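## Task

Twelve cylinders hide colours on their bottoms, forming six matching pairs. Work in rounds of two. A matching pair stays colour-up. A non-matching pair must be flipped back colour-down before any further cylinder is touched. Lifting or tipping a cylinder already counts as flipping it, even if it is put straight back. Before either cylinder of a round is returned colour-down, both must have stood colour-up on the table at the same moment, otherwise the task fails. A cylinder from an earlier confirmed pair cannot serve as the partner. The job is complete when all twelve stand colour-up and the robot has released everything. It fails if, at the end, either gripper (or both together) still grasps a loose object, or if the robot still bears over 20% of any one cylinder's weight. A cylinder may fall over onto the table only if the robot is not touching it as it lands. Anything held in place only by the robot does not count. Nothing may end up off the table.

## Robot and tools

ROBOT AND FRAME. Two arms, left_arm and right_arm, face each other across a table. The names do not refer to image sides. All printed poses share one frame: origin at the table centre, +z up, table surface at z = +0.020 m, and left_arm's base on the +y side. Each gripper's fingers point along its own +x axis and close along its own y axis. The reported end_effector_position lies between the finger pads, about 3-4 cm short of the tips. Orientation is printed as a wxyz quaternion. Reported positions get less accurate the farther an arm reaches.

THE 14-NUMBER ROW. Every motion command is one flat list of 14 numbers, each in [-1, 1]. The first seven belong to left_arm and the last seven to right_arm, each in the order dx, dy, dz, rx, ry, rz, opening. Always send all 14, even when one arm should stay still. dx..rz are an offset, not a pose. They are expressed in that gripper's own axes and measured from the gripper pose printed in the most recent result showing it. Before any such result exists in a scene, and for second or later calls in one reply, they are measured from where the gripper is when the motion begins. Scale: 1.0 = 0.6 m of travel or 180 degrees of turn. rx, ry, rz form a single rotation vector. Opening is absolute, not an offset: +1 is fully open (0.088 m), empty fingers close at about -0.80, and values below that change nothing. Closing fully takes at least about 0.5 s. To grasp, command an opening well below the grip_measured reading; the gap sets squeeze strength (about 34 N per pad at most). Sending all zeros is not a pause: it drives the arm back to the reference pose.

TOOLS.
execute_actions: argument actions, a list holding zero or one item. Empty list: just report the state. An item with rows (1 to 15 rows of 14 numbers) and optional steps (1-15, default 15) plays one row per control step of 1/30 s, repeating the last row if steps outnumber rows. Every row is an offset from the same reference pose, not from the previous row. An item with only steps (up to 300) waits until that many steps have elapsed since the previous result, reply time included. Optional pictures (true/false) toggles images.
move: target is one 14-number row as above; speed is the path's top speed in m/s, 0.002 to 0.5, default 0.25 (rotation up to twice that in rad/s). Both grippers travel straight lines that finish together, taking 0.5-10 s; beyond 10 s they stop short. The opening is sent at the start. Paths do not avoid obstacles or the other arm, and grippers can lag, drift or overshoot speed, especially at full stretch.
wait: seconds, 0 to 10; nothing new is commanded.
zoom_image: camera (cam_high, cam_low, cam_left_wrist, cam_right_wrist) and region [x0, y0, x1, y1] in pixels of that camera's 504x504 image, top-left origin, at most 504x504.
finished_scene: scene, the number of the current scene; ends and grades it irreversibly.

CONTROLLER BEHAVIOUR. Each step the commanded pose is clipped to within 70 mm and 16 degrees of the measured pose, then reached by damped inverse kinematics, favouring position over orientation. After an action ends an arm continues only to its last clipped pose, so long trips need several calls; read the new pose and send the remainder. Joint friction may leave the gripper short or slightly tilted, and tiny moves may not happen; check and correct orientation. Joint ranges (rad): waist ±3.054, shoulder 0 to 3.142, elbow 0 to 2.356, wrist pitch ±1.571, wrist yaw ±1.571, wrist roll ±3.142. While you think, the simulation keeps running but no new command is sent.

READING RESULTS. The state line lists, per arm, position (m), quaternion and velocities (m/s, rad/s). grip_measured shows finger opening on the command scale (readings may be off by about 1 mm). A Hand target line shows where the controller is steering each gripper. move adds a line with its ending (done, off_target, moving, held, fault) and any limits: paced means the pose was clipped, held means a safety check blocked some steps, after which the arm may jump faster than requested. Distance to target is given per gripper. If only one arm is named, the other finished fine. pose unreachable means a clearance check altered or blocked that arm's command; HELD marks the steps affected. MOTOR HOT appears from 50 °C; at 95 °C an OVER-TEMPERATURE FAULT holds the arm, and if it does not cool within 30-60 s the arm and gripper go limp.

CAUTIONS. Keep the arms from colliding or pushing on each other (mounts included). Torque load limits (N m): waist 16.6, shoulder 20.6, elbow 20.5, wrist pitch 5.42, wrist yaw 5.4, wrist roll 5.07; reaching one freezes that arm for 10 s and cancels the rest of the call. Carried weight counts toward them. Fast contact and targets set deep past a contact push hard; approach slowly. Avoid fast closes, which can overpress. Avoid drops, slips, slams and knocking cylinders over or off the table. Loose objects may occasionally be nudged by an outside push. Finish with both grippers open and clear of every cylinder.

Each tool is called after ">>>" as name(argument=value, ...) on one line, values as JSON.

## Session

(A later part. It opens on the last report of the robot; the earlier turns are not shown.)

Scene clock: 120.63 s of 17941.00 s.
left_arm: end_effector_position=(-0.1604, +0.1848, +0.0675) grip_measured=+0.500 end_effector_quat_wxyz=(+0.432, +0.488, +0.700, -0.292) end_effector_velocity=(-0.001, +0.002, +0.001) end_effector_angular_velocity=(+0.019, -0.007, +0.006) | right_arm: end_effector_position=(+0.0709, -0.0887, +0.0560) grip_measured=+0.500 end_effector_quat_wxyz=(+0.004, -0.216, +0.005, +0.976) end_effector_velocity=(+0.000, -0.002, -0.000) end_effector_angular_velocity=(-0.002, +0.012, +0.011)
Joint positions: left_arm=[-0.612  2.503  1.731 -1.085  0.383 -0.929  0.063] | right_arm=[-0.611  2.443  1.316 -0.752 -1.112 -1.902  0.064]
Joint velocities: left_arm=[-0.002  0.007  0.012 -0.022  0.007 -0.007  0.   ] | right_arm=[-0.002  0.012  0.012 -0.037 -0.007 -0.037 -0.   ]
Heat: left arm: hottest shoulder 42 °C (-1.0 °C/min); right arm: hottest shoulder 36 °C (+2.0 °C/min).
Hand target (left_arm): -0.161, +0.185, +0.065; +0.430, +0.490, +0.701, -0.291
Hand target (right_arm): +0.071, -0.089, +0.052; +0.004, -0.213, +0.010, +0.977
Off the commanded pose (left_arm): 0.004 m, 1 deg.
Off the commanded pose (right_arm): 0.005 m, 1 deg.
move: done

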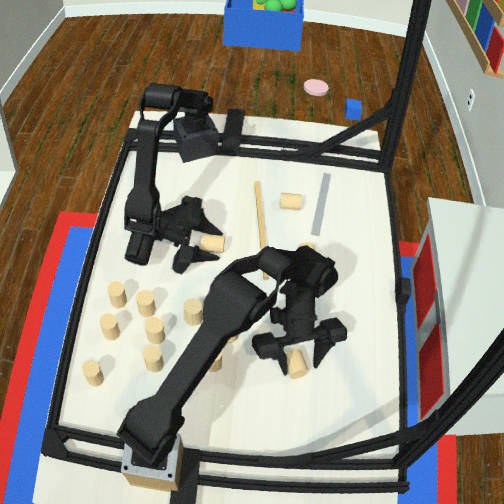

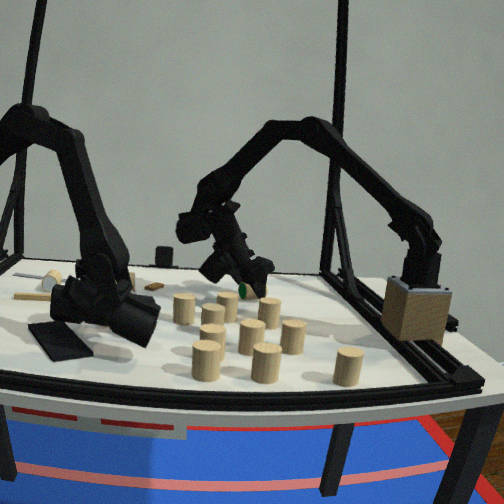

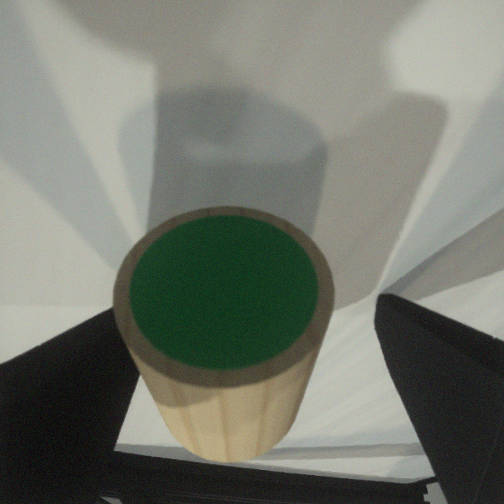

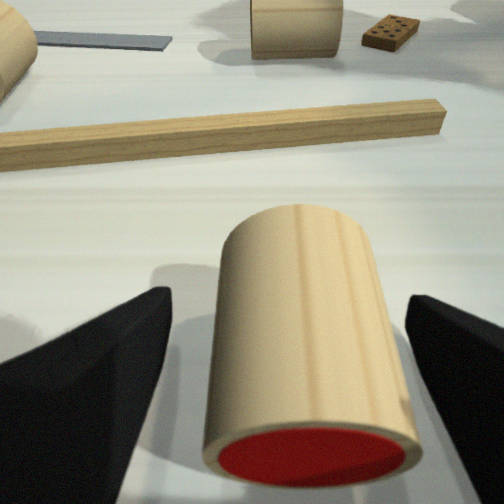

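>>> move(target=[-0.006,0.015,-0.003,0,0.004,0,0.5,0,0,0,0,0,0,0.5], speed=0.1)

>>> execute_actions(actions=[{"rows":[[0,0,0,0,0,0,-0.3,0,0,0,0,0,0,-0.3]],"steps":8}], pictures=false)

>>> move(target=[-0.05,0,-0.026,0,0,0,-0.3,-0.033,0,0.07,0,0,0,-0.3], speed=0.2)

>>> move(target=[0.036,0,0.019,0,-0.5,0,-0.3,0.035,0,-0.008,0,0.5,0,-0.3], speed=0.5)

Scene clock: 133.33 s of 17941.00 s.
left_arm: end_effector_position=(-0.1532, +0.1883, +0.0670) grip_measured=+0.500 end_effector_quat_wxyz=(+0.427, +0.491, +0.703, -0.286) end_effector_velocity=(+0.001, +0.001, -0.000) end_effector_angular_velocity=(-0.005, -0.008, +0.002) | right_arm: end_effector_position=(+0.0708, -0.0889, +0.0557) grip_measured=+0.500 end_effector_quat_wxyz=(+0.003, -0.215, +0.006, +0.976) end_effector_velocity=(+0.001, -0.003, +0.000) end_effector_angular_velocity=(-0.016, -0.004, +0.003)
Joint positions: left_arm=[-0.599  2.494  1.703 -1.087  0.391 -0.913  0.064] | right_arm=[-0.611  2.445  1.317 -0.755 -1.113 -1.905  0.064]
Joint velocities: left_arm=[-0.002 -0.007 -0.012  0.007 -0.007 -0.007 -0.   ] | right_arm=[-0.002 -0.002 -0.002 -0.022  0.007 -0.007 -0.   ]
Heat: left arm: hottest shoulder 43 °C (+0.0 °C/min); right arm: hottest shoulder 36 °C (+2.0 °C/min).
Hand target (left_arm): -0.152, +0.188, +0.072; +0.428, +0.490, +0.703, -0.289
Hand target (right_arm): +0.071, -0.089, +0.056; +0.004, -0.216, +0.005, +0.976
Off the commanded pose (left_arm): 0.005 m, 0 deg.
Off the commanded pose (right_arm): 0.000 m, 0 deg.
After step 90, 9.00 s passed at rest.
move: done

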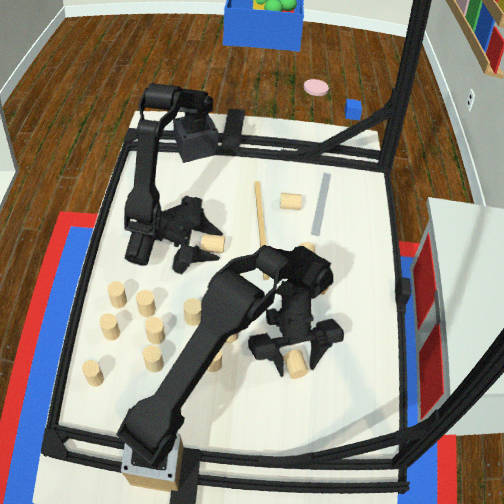

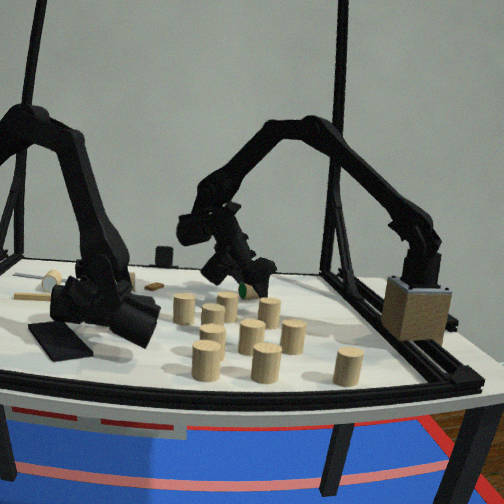

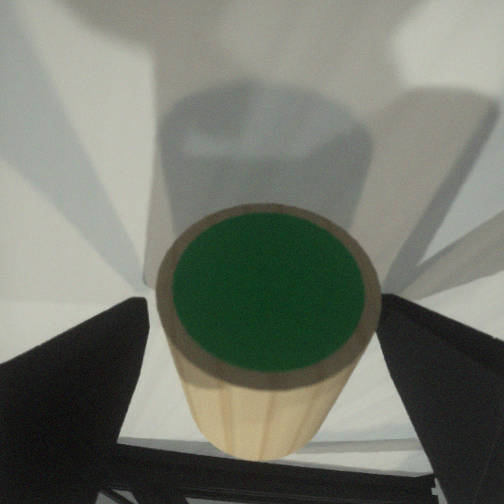

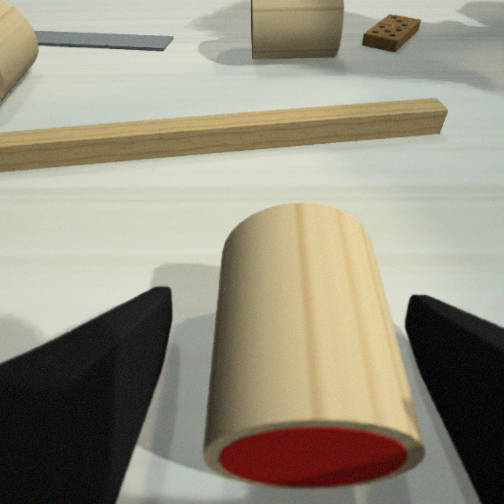

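Scene clock: 133.60 s of 17941.00 s.
left_arm: end_effector_position=(-0.1533, +0.1884, +0.0672) grip_measured=+0.008 end_effector_quat_wxyz=(+0.427, +0.491, +0.703, -0.286) end_effector_velocity=(+0.003, +0.000, +0.002) end_effector_angular_velocity=(-0.009, -0.022, -0.003) | right_arm: end_effector_position=(+0.0708, -0.0889, +0.0558) grip_measured=-0.001 end_effector_quat_wxyz=(+0.003, -0.215, +0.006, +0.977) end_effector_velocity=(+0.002, -0.000, +0.002) end_effector_angular_velocity=(-0.013, +0.008, -0.013)
Joint positions: left_arm=[-0.599  2.493  1.703 -1.087  0.391 -0.913  0.039] | right_arm=[-0.611  2.445  1.317 -0.755 -1.114 -1.905  0.039]
Joint velocities: left_arm=[-0.002 -0.007 -0.002 -0.007 -0.022 -0.007 -0.   ] | right_arm=[-0.007 -0.002 -0.002 -0.007 -0.007  0.007  0.   ]
Heat: left arm: hottest shoulder 43 °C (+0.0 °C/min); right arm: hottest shoulder 36 °C (+2.0 °C/min).
Hand target (left_arm): -0.153, +0.188, +0.067; +0.427, +0.491, +0.703, -0.286
Hand target (right_arm): +0.071, -0.089, +0.056; +0.003, -0.216, +0.006, +0.976
Off the commanded pose (left_arm): 0.000 m, 0 deg.
Off the commanded pose (right_arm): 0.000 m, 0 deg.
Steps of this call (steps 1 to 8: all 8 steps of this action). Readings (end_effector_position):
1: left_arm (-0.1533, +0.1883, +0.0672) | right_arm (+0.0708, -0.0889, +0.0557)
2: left_arm (-0.1533, +0.1883, +0.0672) | right_arm (+0.0708, -0.0889, +0.0557)
4: left_arm (-0.1533, +0.1883, +0.0672) | right_arm (+0.0708, -0.0889, +0.0557)
8: the state above

Scene clock: 134.63 s of 17941.00 s.
left_arm: end_effector_position=(-0.1512, +0.1913, +0.0943) grip_measured=+0.008 end_effector_quat_wxyz=(+0.427, +0.496, +0.703, -0.278) end_effector_velocity=(+0.003, +0.000, -0.001) end_effector_angular_velocity=(-0.005, -0.025, -0.003) | right_arm: end_effector_position=(+0.0705, -0.0907, +0.0955) grip_measured=+0.000 end_effector_quat_wxyz=(+0.002, -0.214, +0.014, +0.977) end_effector_velocity=(-0.000, -0.003, +0.002) end_effector_angular_velocity=(-0.014, +0.010, -0.002)
Joint positions: left_arm=[-0.599  2.443  1.722 -1.177  0.391 -0.913  0.039] | right_arm=[-0.611  2.337  1.315 -0.879 -1.114 -1.905  0.039]
Joint velocities: left_arm=[-0.002  0.002  0.002 -0.007 -0.022 -0.007 -0.   ] | right_arm=[-0.002 -0.002 -0.002 -0.022 -0.007 -0.007  0.   ]
Heat: left arm: hottest shoulder 44 °C (+1.0 °C/min); right arm: hottest shoulder 37 °C (+3.0 °C/min).
Hand target (left_arm): -0.154, +0.188, +0.101; +0.427, +0.491, +0.703, -0.286
Hand target (right_arm): +0.071, -0.088, +0.102; +0.003, -0.215, +0.006, +0.977
Off the commanded pose (left_arm): 0.008 m, 1 deg.
Off the commanded pose (right_arm): 0.007 m, 1 deg.
move: done

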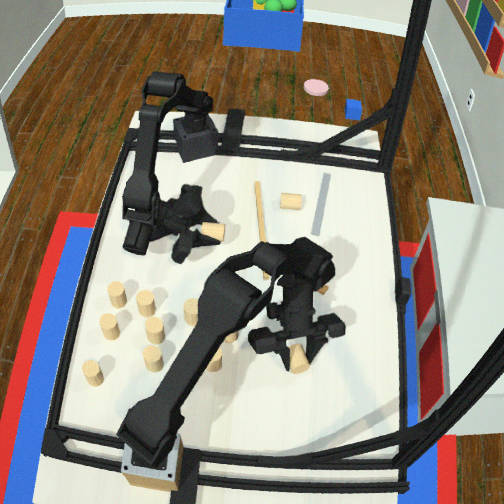

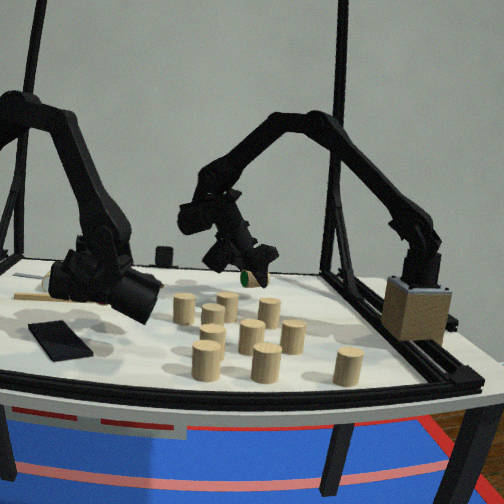

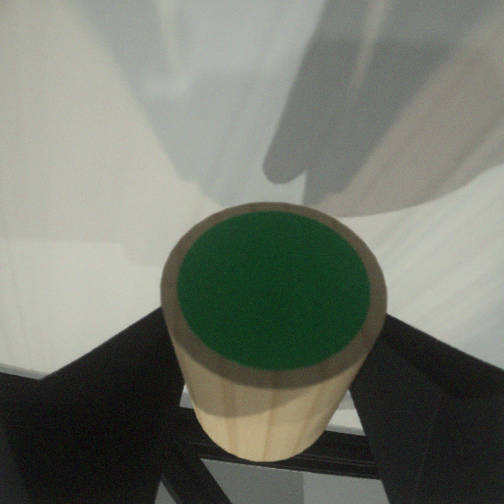

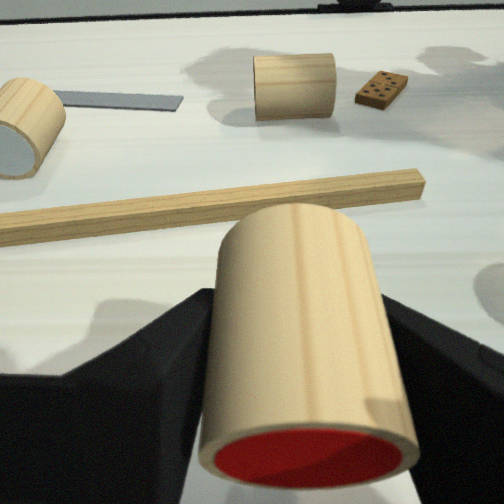

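Scene clock: 136.80 s of 17941.00 s.
left_arm: end_effector_position=(-0.1536, +0.1916, +0.0718) grip_measured=+0.008 end_effector_quat_wxyz=(+0.797, +0.153, +0.203, -0.548) end_effector_velocity=(+0.001, -0.001, +0.002) end_effector_angular_velocity=(-0.023, -0.002, +0.005) | right_arm: end_effector_position=(+0.0525, -0.0931, +0.0843) grip_measured=+0.000 end_effector_quat_wxyz=(-0.006, -0.838, +0.010, +0.545) end_effector_velocity=(+0.002, +0.001, -0.001) end_effector_angular_velocity=(-0.007, -0.009, +0.006)
Joint positions: left_arm=[-1.1    2.346  1.101 -0.169 -1.05  -1.366  0.039] | right_arm=[-0.035  2.253  1.488 -1.008  0.368 -1.105  0.039]
Joint velocities: left_arm=[-0.002  0.002 -0.002  0.007 -0.022 -0.007  0.   ] | right_arm=[-0.002  0.007  0.007 -0.007  0.007 -0.007 -0.   ]
Heat: left arm: hottest shoulder 44 °C (+2.0 °C/min); right arm: hottest shoulder 37 °C (+3.1 °C/min).
Hand target (left_arm): -0.152, +0.193, +0.069; +0.798, +0.155, +0.199, -0.548
Hand target (right_arm): +0.052, -0.092, +0.081; +0.008, +0.840, -0.012, -0.542
Off the commanded pose (left_arm): 0.004 m, 1 deg.
Off the commanded pose (right_arm): 0.003 m, 1 deg.
move: done

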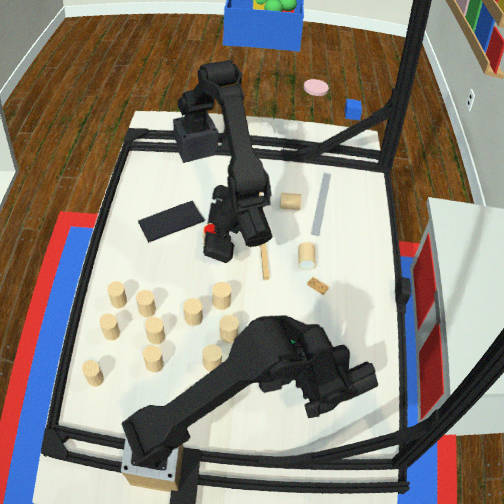

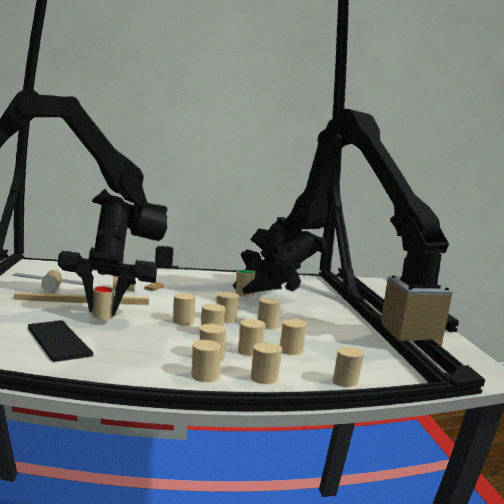

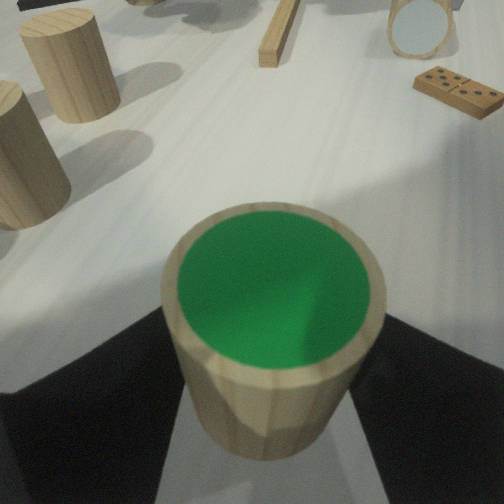

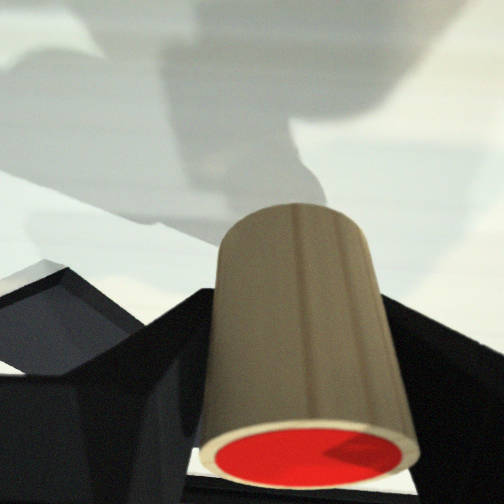

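>>> move(target=[0.013,0,-0.023,-0.004,0,-0.002,-0.3,0.031,0,0.014,0,0.003,0,-0.3], speed=0.04)

>>> execute_actions(actions=[{"rows":[[0,0,0,0,0,0,0.3,0,0,0,0,0,0,0.3]],"steps":10}])

Scene clock: 141.27 s of 17941.00 s.
left_arm: end_effector_position=(-0.1552, +0.1908, +0.0600) grip_measured=+0.008 end_effector_quat_wxyz=(+0.796, +0.144, +0.208, -0.550) end_effector_velocity=(+0.003, +0.002, -0.001) end_effector_angular_velocity=(-0.001, -0.013, +0.002) | right_arm: end_effector_position=(+0.0512, -0.0896, +0.0710) grip_measured=+0.000 end_effector_quat_wxyz=(+0.001, -0.837, +0.006, +0.547) end_effector_velocity=(-0.004, -0.001, -0.003) end_effector_angular_velocity=(-0.010, +0.021, +0.005)
Joint positions: left_arm=[-1.1    2.384  1.101 -0.108 -1.05  -1.366  0.039] | right_arm=[-0.034  2.28   1.476 -0.954  0.372 -1.102  0.039]
Joint velocities: left_arm=[-0.002  0.002 -0.007 -0.007 -0.007 -0.007  0.001] | right_arm=[ 0.002  0.002 -0.002  0.007 -0.022 -0.007 -0.   ]
Heat: left arm: hottest shoulder 44 °C (+2.0 °C/min); right arm: hottest shoulder 37 °C (+3.0 °C/min).
Hand target (left_arm): -0.153, +0.192, +0.056; +0.796, +0.147, +0.207, -0.549
Hand target (right_arm): +0.052, -0.093, +0.064; +0.006, +0.841, -0.010, -0.542
Off the commanded pose (left_arm): 0.005 m, 0 deg.
Off the commanded pose (right_arm): 0.008 m, 1 deg.
move: done

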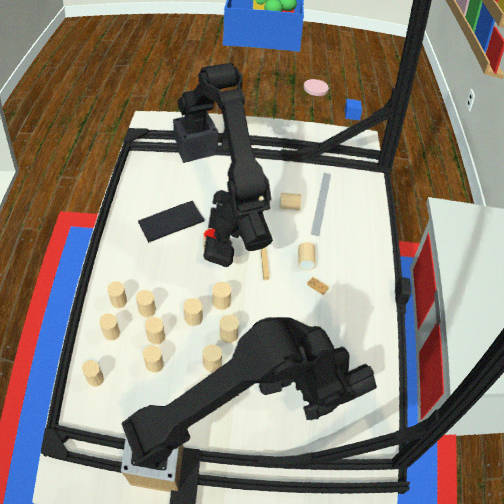

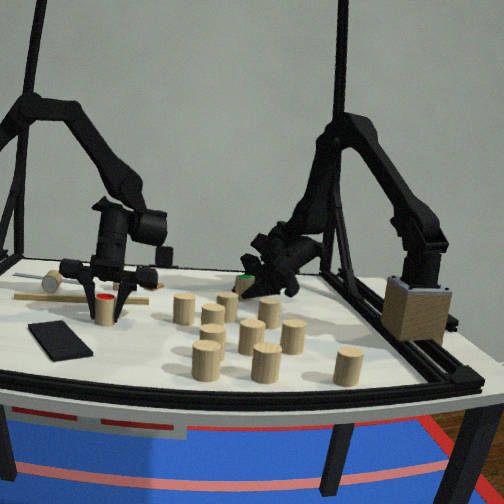

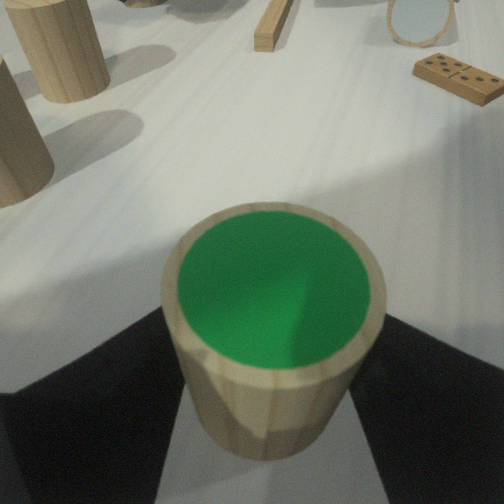

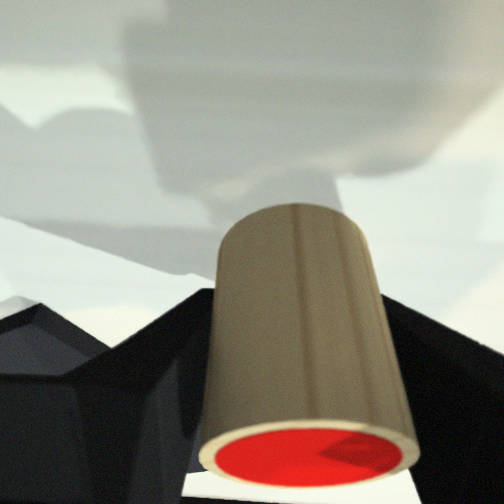

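Scene clock: 141.60 s of 17941.00 s.
left_arm: end_effector_position=(-0.1552, +0.1908, +0.0600) grip_measured=+0.281 end_effector_quat_wxyz=(+0.796, +0.144, +0.208, -0.550) end_effector_velocity=(-0.002, +0.003, +0.001) end_effector_angular_velocity=(+0.001, +0.019, +0.002) | right_arm: end_effector_position=(+0.0512, -0.0896, +0.0710) grip_measured=+0.281 end_effector_quat_wxyz=(+0.001, -0.837, +0.006, +0.547) end_effector_velocity=(-0.003, -0.004, -0.000) end_effector_angular_velocity=(-0.024, +0.017, +0.018)
Joint positions: left_arm=[-1.1    2.384  1.101 -0.108 -1.05  -1.366  0.053] | right_arm=[-0.034  2.28   1.476 -0.954  0.372 -1.102  0.053]
Joint velocities: left_arm=[-0.007 -0.007 -0.002 -0.007  0.007 -0.022  0.009] | right_arm=[ 0.002 -0.002 -0.002 -0.007 -0.022 -0.022  0.01 ]
Heat: left arm: hottest shoulder 44 °C (+2.0 °C/min); right arm: hottest shoulder 37 °C (+3.0 °C/min).
Hand target (left_arm): -0.155, +0.191, +0.060; +0.796, +0.144, +0.208, -0.550
Hand target (right_arm): +0.051, -0.090, +0.071; -0.001, +0.837, -0.006, -0.547
Off the commanded pose (left_arm): 0.000 m, 0 deg.
Off the commanded pose (right_arm): 0.000 m, 0 deg.
Steps of this call (steps 1 to 10: all 10 steps of this action). Readings (end_effector_position):
1: left_arm (-0.1552, +0.1908, +0.0600) | right_arm (+0.0512, -0.0896, +0.0710)
2: left_arm (-0.1552, +0.1908, +0.0600) | right_arm (+0.0512, -0.0896, +0.0710)
4: left_arm (-0.1552, +0.1908, +0.0600) | right_arm (+0.0512, -0.0896, +0.0710)
8: left_arm (-0.1552, +0.1908, +0.0600) | right_arm (+0.0512, -0.0896, +0.0710)
10: the state above

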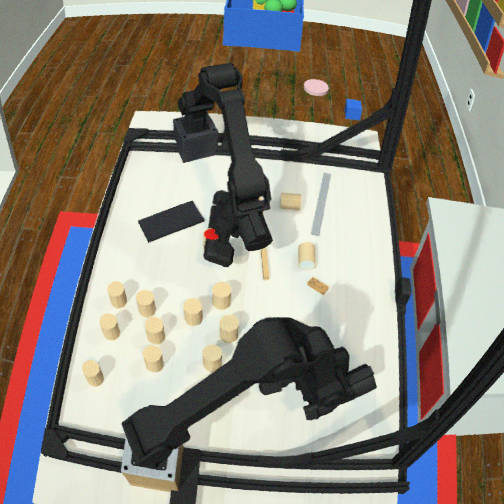

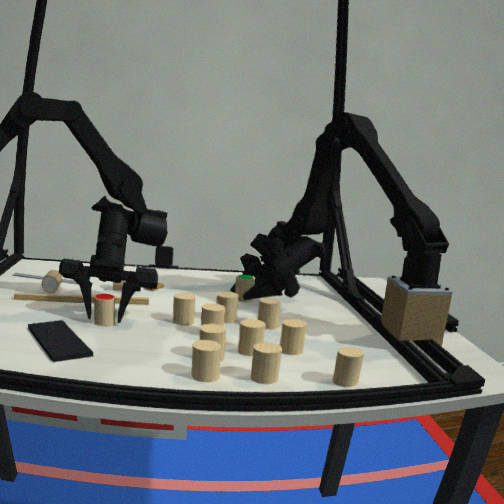

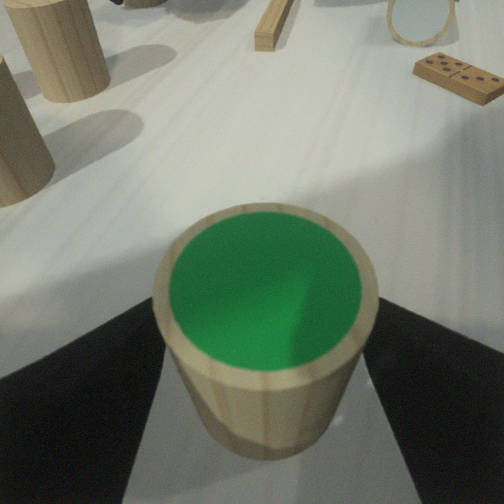

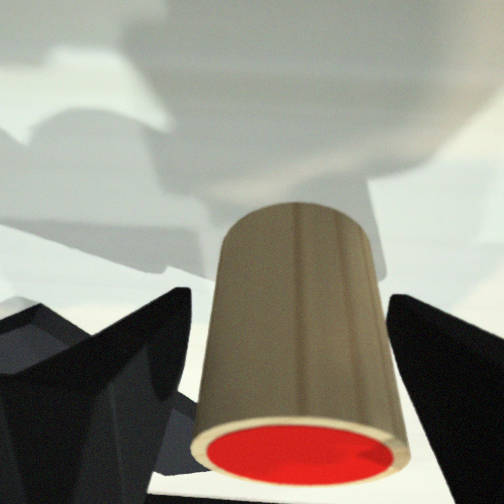

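>>> move(target=[-0.01,0,-0.004,0,0,0,0.3,0,0,0,0,0,0,0.3], speed=0.05)

>>> execute_actions(actions=[{"rows":[[0,0,0,0,0,0,-0.3,0,0,0,0,0,0,-0.3]],"steps":6}], pictures=false)

>>> move(target=[-0.024,0,0.044,0,0,0,-0.3,-0.05,0,-0.022,0,0,0,-0.3], speed=0.2)

>>> move(target=[-0.021,-0.015,-0.025,0,0.497,0,-0.3,0.056,0,-0.006,0,-0.503,0,-0.3], speed=0.5)

Scene clock: 168.47 s of 17941.00 s.
left_arm: end_effector_position=(-0.1550, +0.1972, +0.0592) grip_measured=+0.300 end_effector_quat_wxyz=(+0.796, +0.147, +0.208, -0.549) end_effector_velocity=(+0.001, +0.001, +0.002) end_effector_angular_velocity=(-0.001, -0.013, +0.002) | right_arm: end_effector_position=(+0.0512, -0.0896, +0.0710) grip_measured=+0.300 end_effector_quat_wxyz=(+0.001, -0.837, +0.006, +0.547) end_effector_velocity=(+0.001, -0.002, +0.000) end_effector_angular_velocity=(-0.013, +0.004, +0.003)
Joint positions: left_arm=[-1.115  2.384  1.101 -0.144 -1.05  -1.399  0.054] | right_arm=[-0.034  2.28   1.476 -0.954  0.372 -1.102  0.054]
Joint velocities: left_arm=[-0.002 -0.002  0.002 -0.022 -0.007 -0.007  0.   ] | right_arm=[-0.002 -0.002 -0.002 -0.007 -0.007 -0.007 -0.   ]
Heat: left arm: hottest shoulder 44 °C (+3.0 °C/min); right arm: hottest shoulder 40 °C (+5.0 °C/min).
Hand target (left_arm): -0.158, +0.197, +0.061; +0.796, +0.143, +0.208, -0.551
Hand target (right_arm): +0.051, -0.090, +0.071; -0.001, +0.837, -0.006, -0.547
Off the commanded pose (left_arm): 0.003 m, 0 deg.
Off the commanded pose (right_arm): 0.000 m, 0 deg.
After step 90, 23.17 s passed at rest.
move: done

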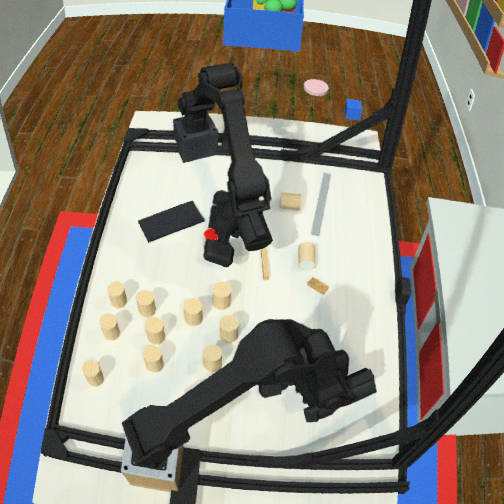

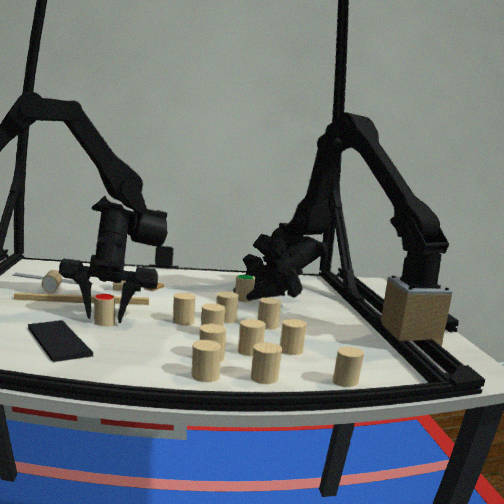

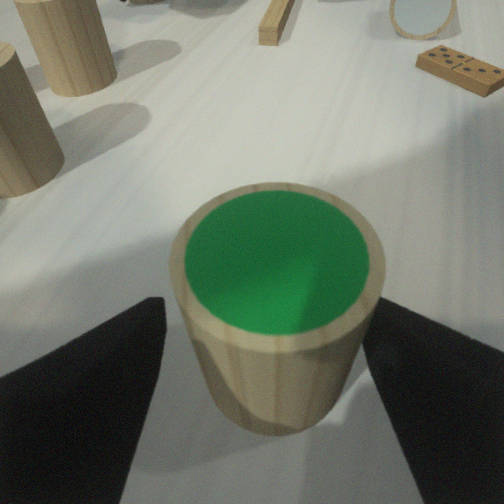

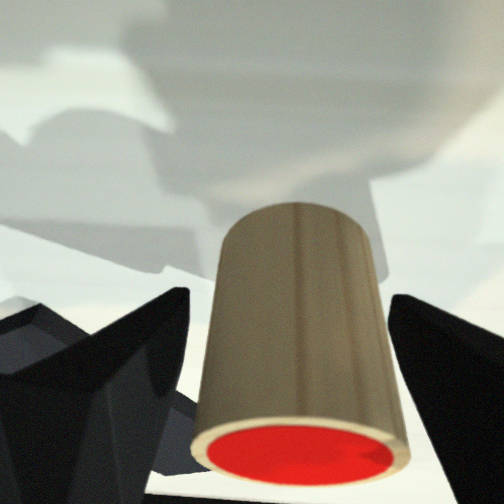

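Scene clock: 168.67 s of 17941.00 s.
left_arm: end_effector_position=(-0.1548, +0.1971, +0.0594) grip_measured=+0.022 end_effector_quat_wxyz=(+0.796, +0.147, +0.207, -0.549) end_effector_velocity=(+0.000, -0.001, +0.002) end_effector_angular_velocity=(-0.012, +0.009, +0.007) | right_arm: end_effector_position=(+0.0513, -0.0899, +0.0711) grip_measured=+0.003 end_effector_quat_wxyz=(+0.001, -0.838, +0.006, +0.546) end_effector_velocity=(+0.001, -0.001, +0.002) end_effector_angular_velocity=(-0.002, +0.005, -0.011)
Joint positions: left_arm=[-1.115  2.384  1.101 -0.144 -1.052 -1.4    0.04 ] | right_arm=[-0.034  2.28   1.476 -0.956  0.372 -1.102  0.039]
Joint velocities: left_arm=[ 0.002 -0.002 -0.002  0.007 -0.007 -0.007 -0.   ] | right_arm=[-0.002 -0.007 -0.002 -0.007 -0.007  0.007 -0.   ]
Heat: left arm: hottest shoulder 44 °C (+3.0 °C/min); right arm: hottest shoulder 40 °C (+5.0 °C/min).
Hand target (left_arm): -0.155, +0.197, +0.059; +0.796, +0.147, +0.208, -0.549
Hand target (right_arm): +0.051, -0.090, +0.071; -0.001, +0.837, -0.006, -0.547
Off the commanded pose (left_arm): 0.000 m, 0 deg.
Off the commanded pose (right_arm): 0.000 m, 0 deg.
Steps of this call (steps 1 to 6: all 6 steps of this action). Readings (end_effector_position):
1: left_arm (-0.1550, +0.1972, +0.0592) | right_arm (+0.0512, -0.0896, +0.0710)
2: left_arm (-0.1550, +0.1972, +0.0592) | right_arm (+0.0512, -0.0896, +0.0710)
4: left_arm (-0.1548, +0.1970, +0.0595) | right_arm (+0.0513, -0.0899, +0.0711)
6: the state above

Scene clock: 169.70 s of 17941.00 s.
left_arm: end_effector_position=(-0.1553, +0.1969, +0.0854) grip_measured=+0.021 end_effector_quat_wxyz=(+0.797, +0.149, +0.206, -0.549) end_effector_velocity=(+0.001, -0.000, +0.005) end_effector_angular_velocity=(-0.016, -0.018, -0.003) | right_arm: end_effector_position=(+0.0531, -0.0938, +0.0958) grip_measured=+0.003 end_effector_quat_wxyz=(-0.009, -0.840, +0.013, +0.542) end_effector_velocity=(+0.001, +0.002, +0.000) end_effector_angular_velocity=(+0.007, -0.003, +0.006)
Joint positions: left_arm=[-1.115  2.301  1.097 -0.229 -1.052 -1.399  0.04 ] | right_arm=[-0.034  2.237  1.508 -1.056  0.372 -1.102  0.039]
Joint velocities: left_arm=[-0.002 -0.007 -0.002 -0.007 -0.022  0.007 -0.   ] | right_arm=[-0.002 -0.002 -0.002  0.007  0.007 -0.007 -0.   ]
Heat: left arm: hottest shoulder 44 °C (+3.0 °C/min); right arm: hottest shoulder 40 °C (+5.0 °C/min).
Hand target (left_arm): -0.155, +0.197, +0.090; +0.796, +0.147, +0.207, -0.549
Hand target (right_arm): +0.051, -0.090, +0.104; -0.000, +0.838, -0.006, -0.546
Off the commanded pose (left_arm): 0.004 m, 0 deg.
Off the commanded pose (right_arm): 0.009 m, 1 deg.
move: off_target (right_arm)

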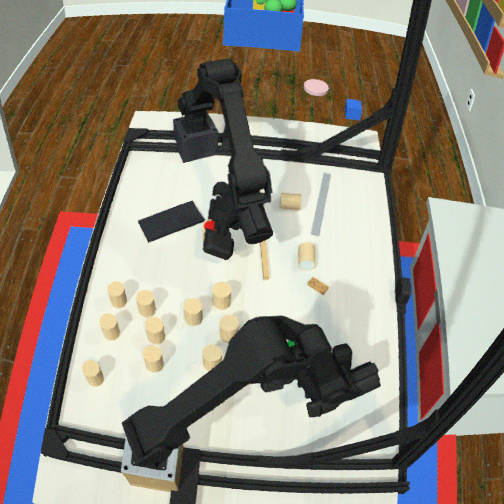

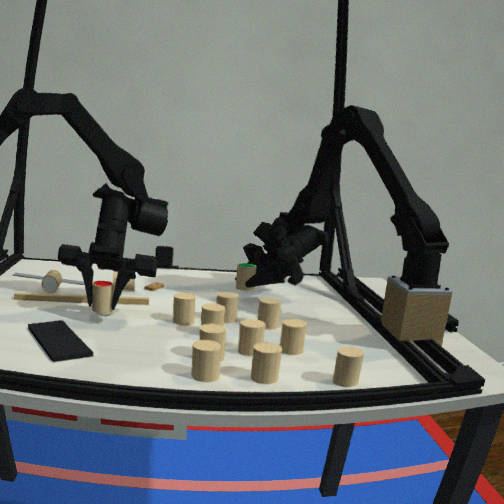

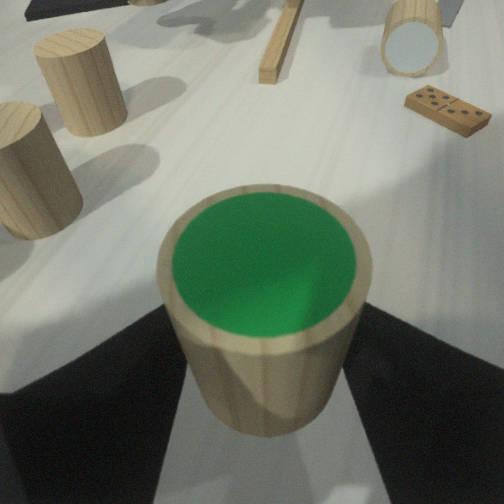

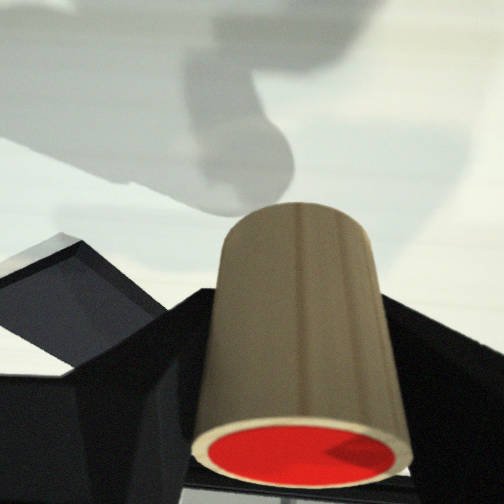

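Scene clock: 171.90 s of 17941.00 s.
left_arm: end_effector_position=(-0.1680, +0.2111, +0.0796) grip_measured=+0.019 end_effector_quat_wxyz=(+0.426, +0.491, +0.704, -0.285) end_effector_velocity=(-0.004, +0.002, +0.002) end_effector_angular_velocity=(+0.014, +0.018, -0.003) | right_arm: end_effector_position=(+0.0714, -0.0945, +0.0710) grip_measured=+0.002 end_effector_quat_wxyz=(+0.002, -0.213, +0.012, +0.977) end_effector_velocity=(-0.001, -0.003, +0.001) end_effector_angular_velocity=(-0.004, +0.027, +0.006)
Joint positions: left_arm=[-0.659  2.43   1.638 -1.062  0.41  -0.976  0.04 ] | right_arm=[-0.616  2.397  1.298 -0.809 -1.114 -1.918  0.039]
Joint velocities: left_arm=[-0.002  0.002  0.007 -0.007  0.022  0.007  0.   ] | right_arm=[-0.002  0.012  0.007 -0.037 -0.022 -0.037 -0.   ]
Heat: left arm: hottest shoulder 45 °C (+4.0 °C/min); right arm: hottest shoulder 40 °C (+4.0 °C/min).
Hand target (left_arm): -0.169, +0.210, +0.079; +0.424, +0.491, +0.705, -0.284
Hand target (right_arm): +0.072, -0.094, +0.068; +0.002, -0.209, +0.016, +0.978
Off the commanded pose (left_arm): 0.002 m, 1 deg.
Off the commanded pose (right_arm): 0.005 m, 1 deg.
move: done

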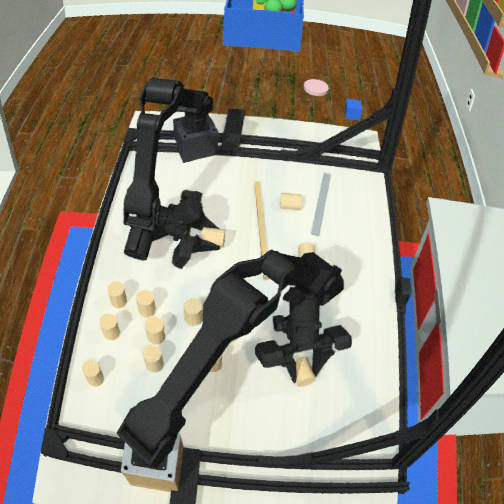

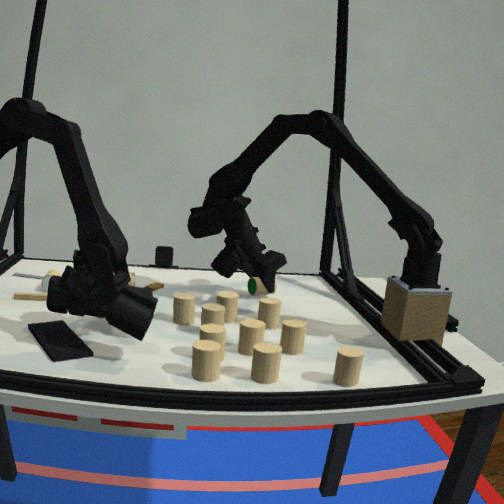

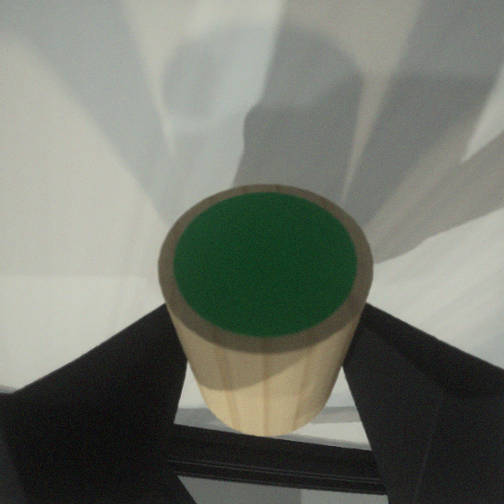

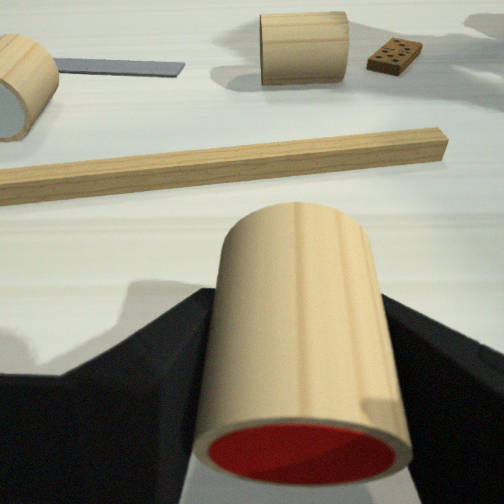

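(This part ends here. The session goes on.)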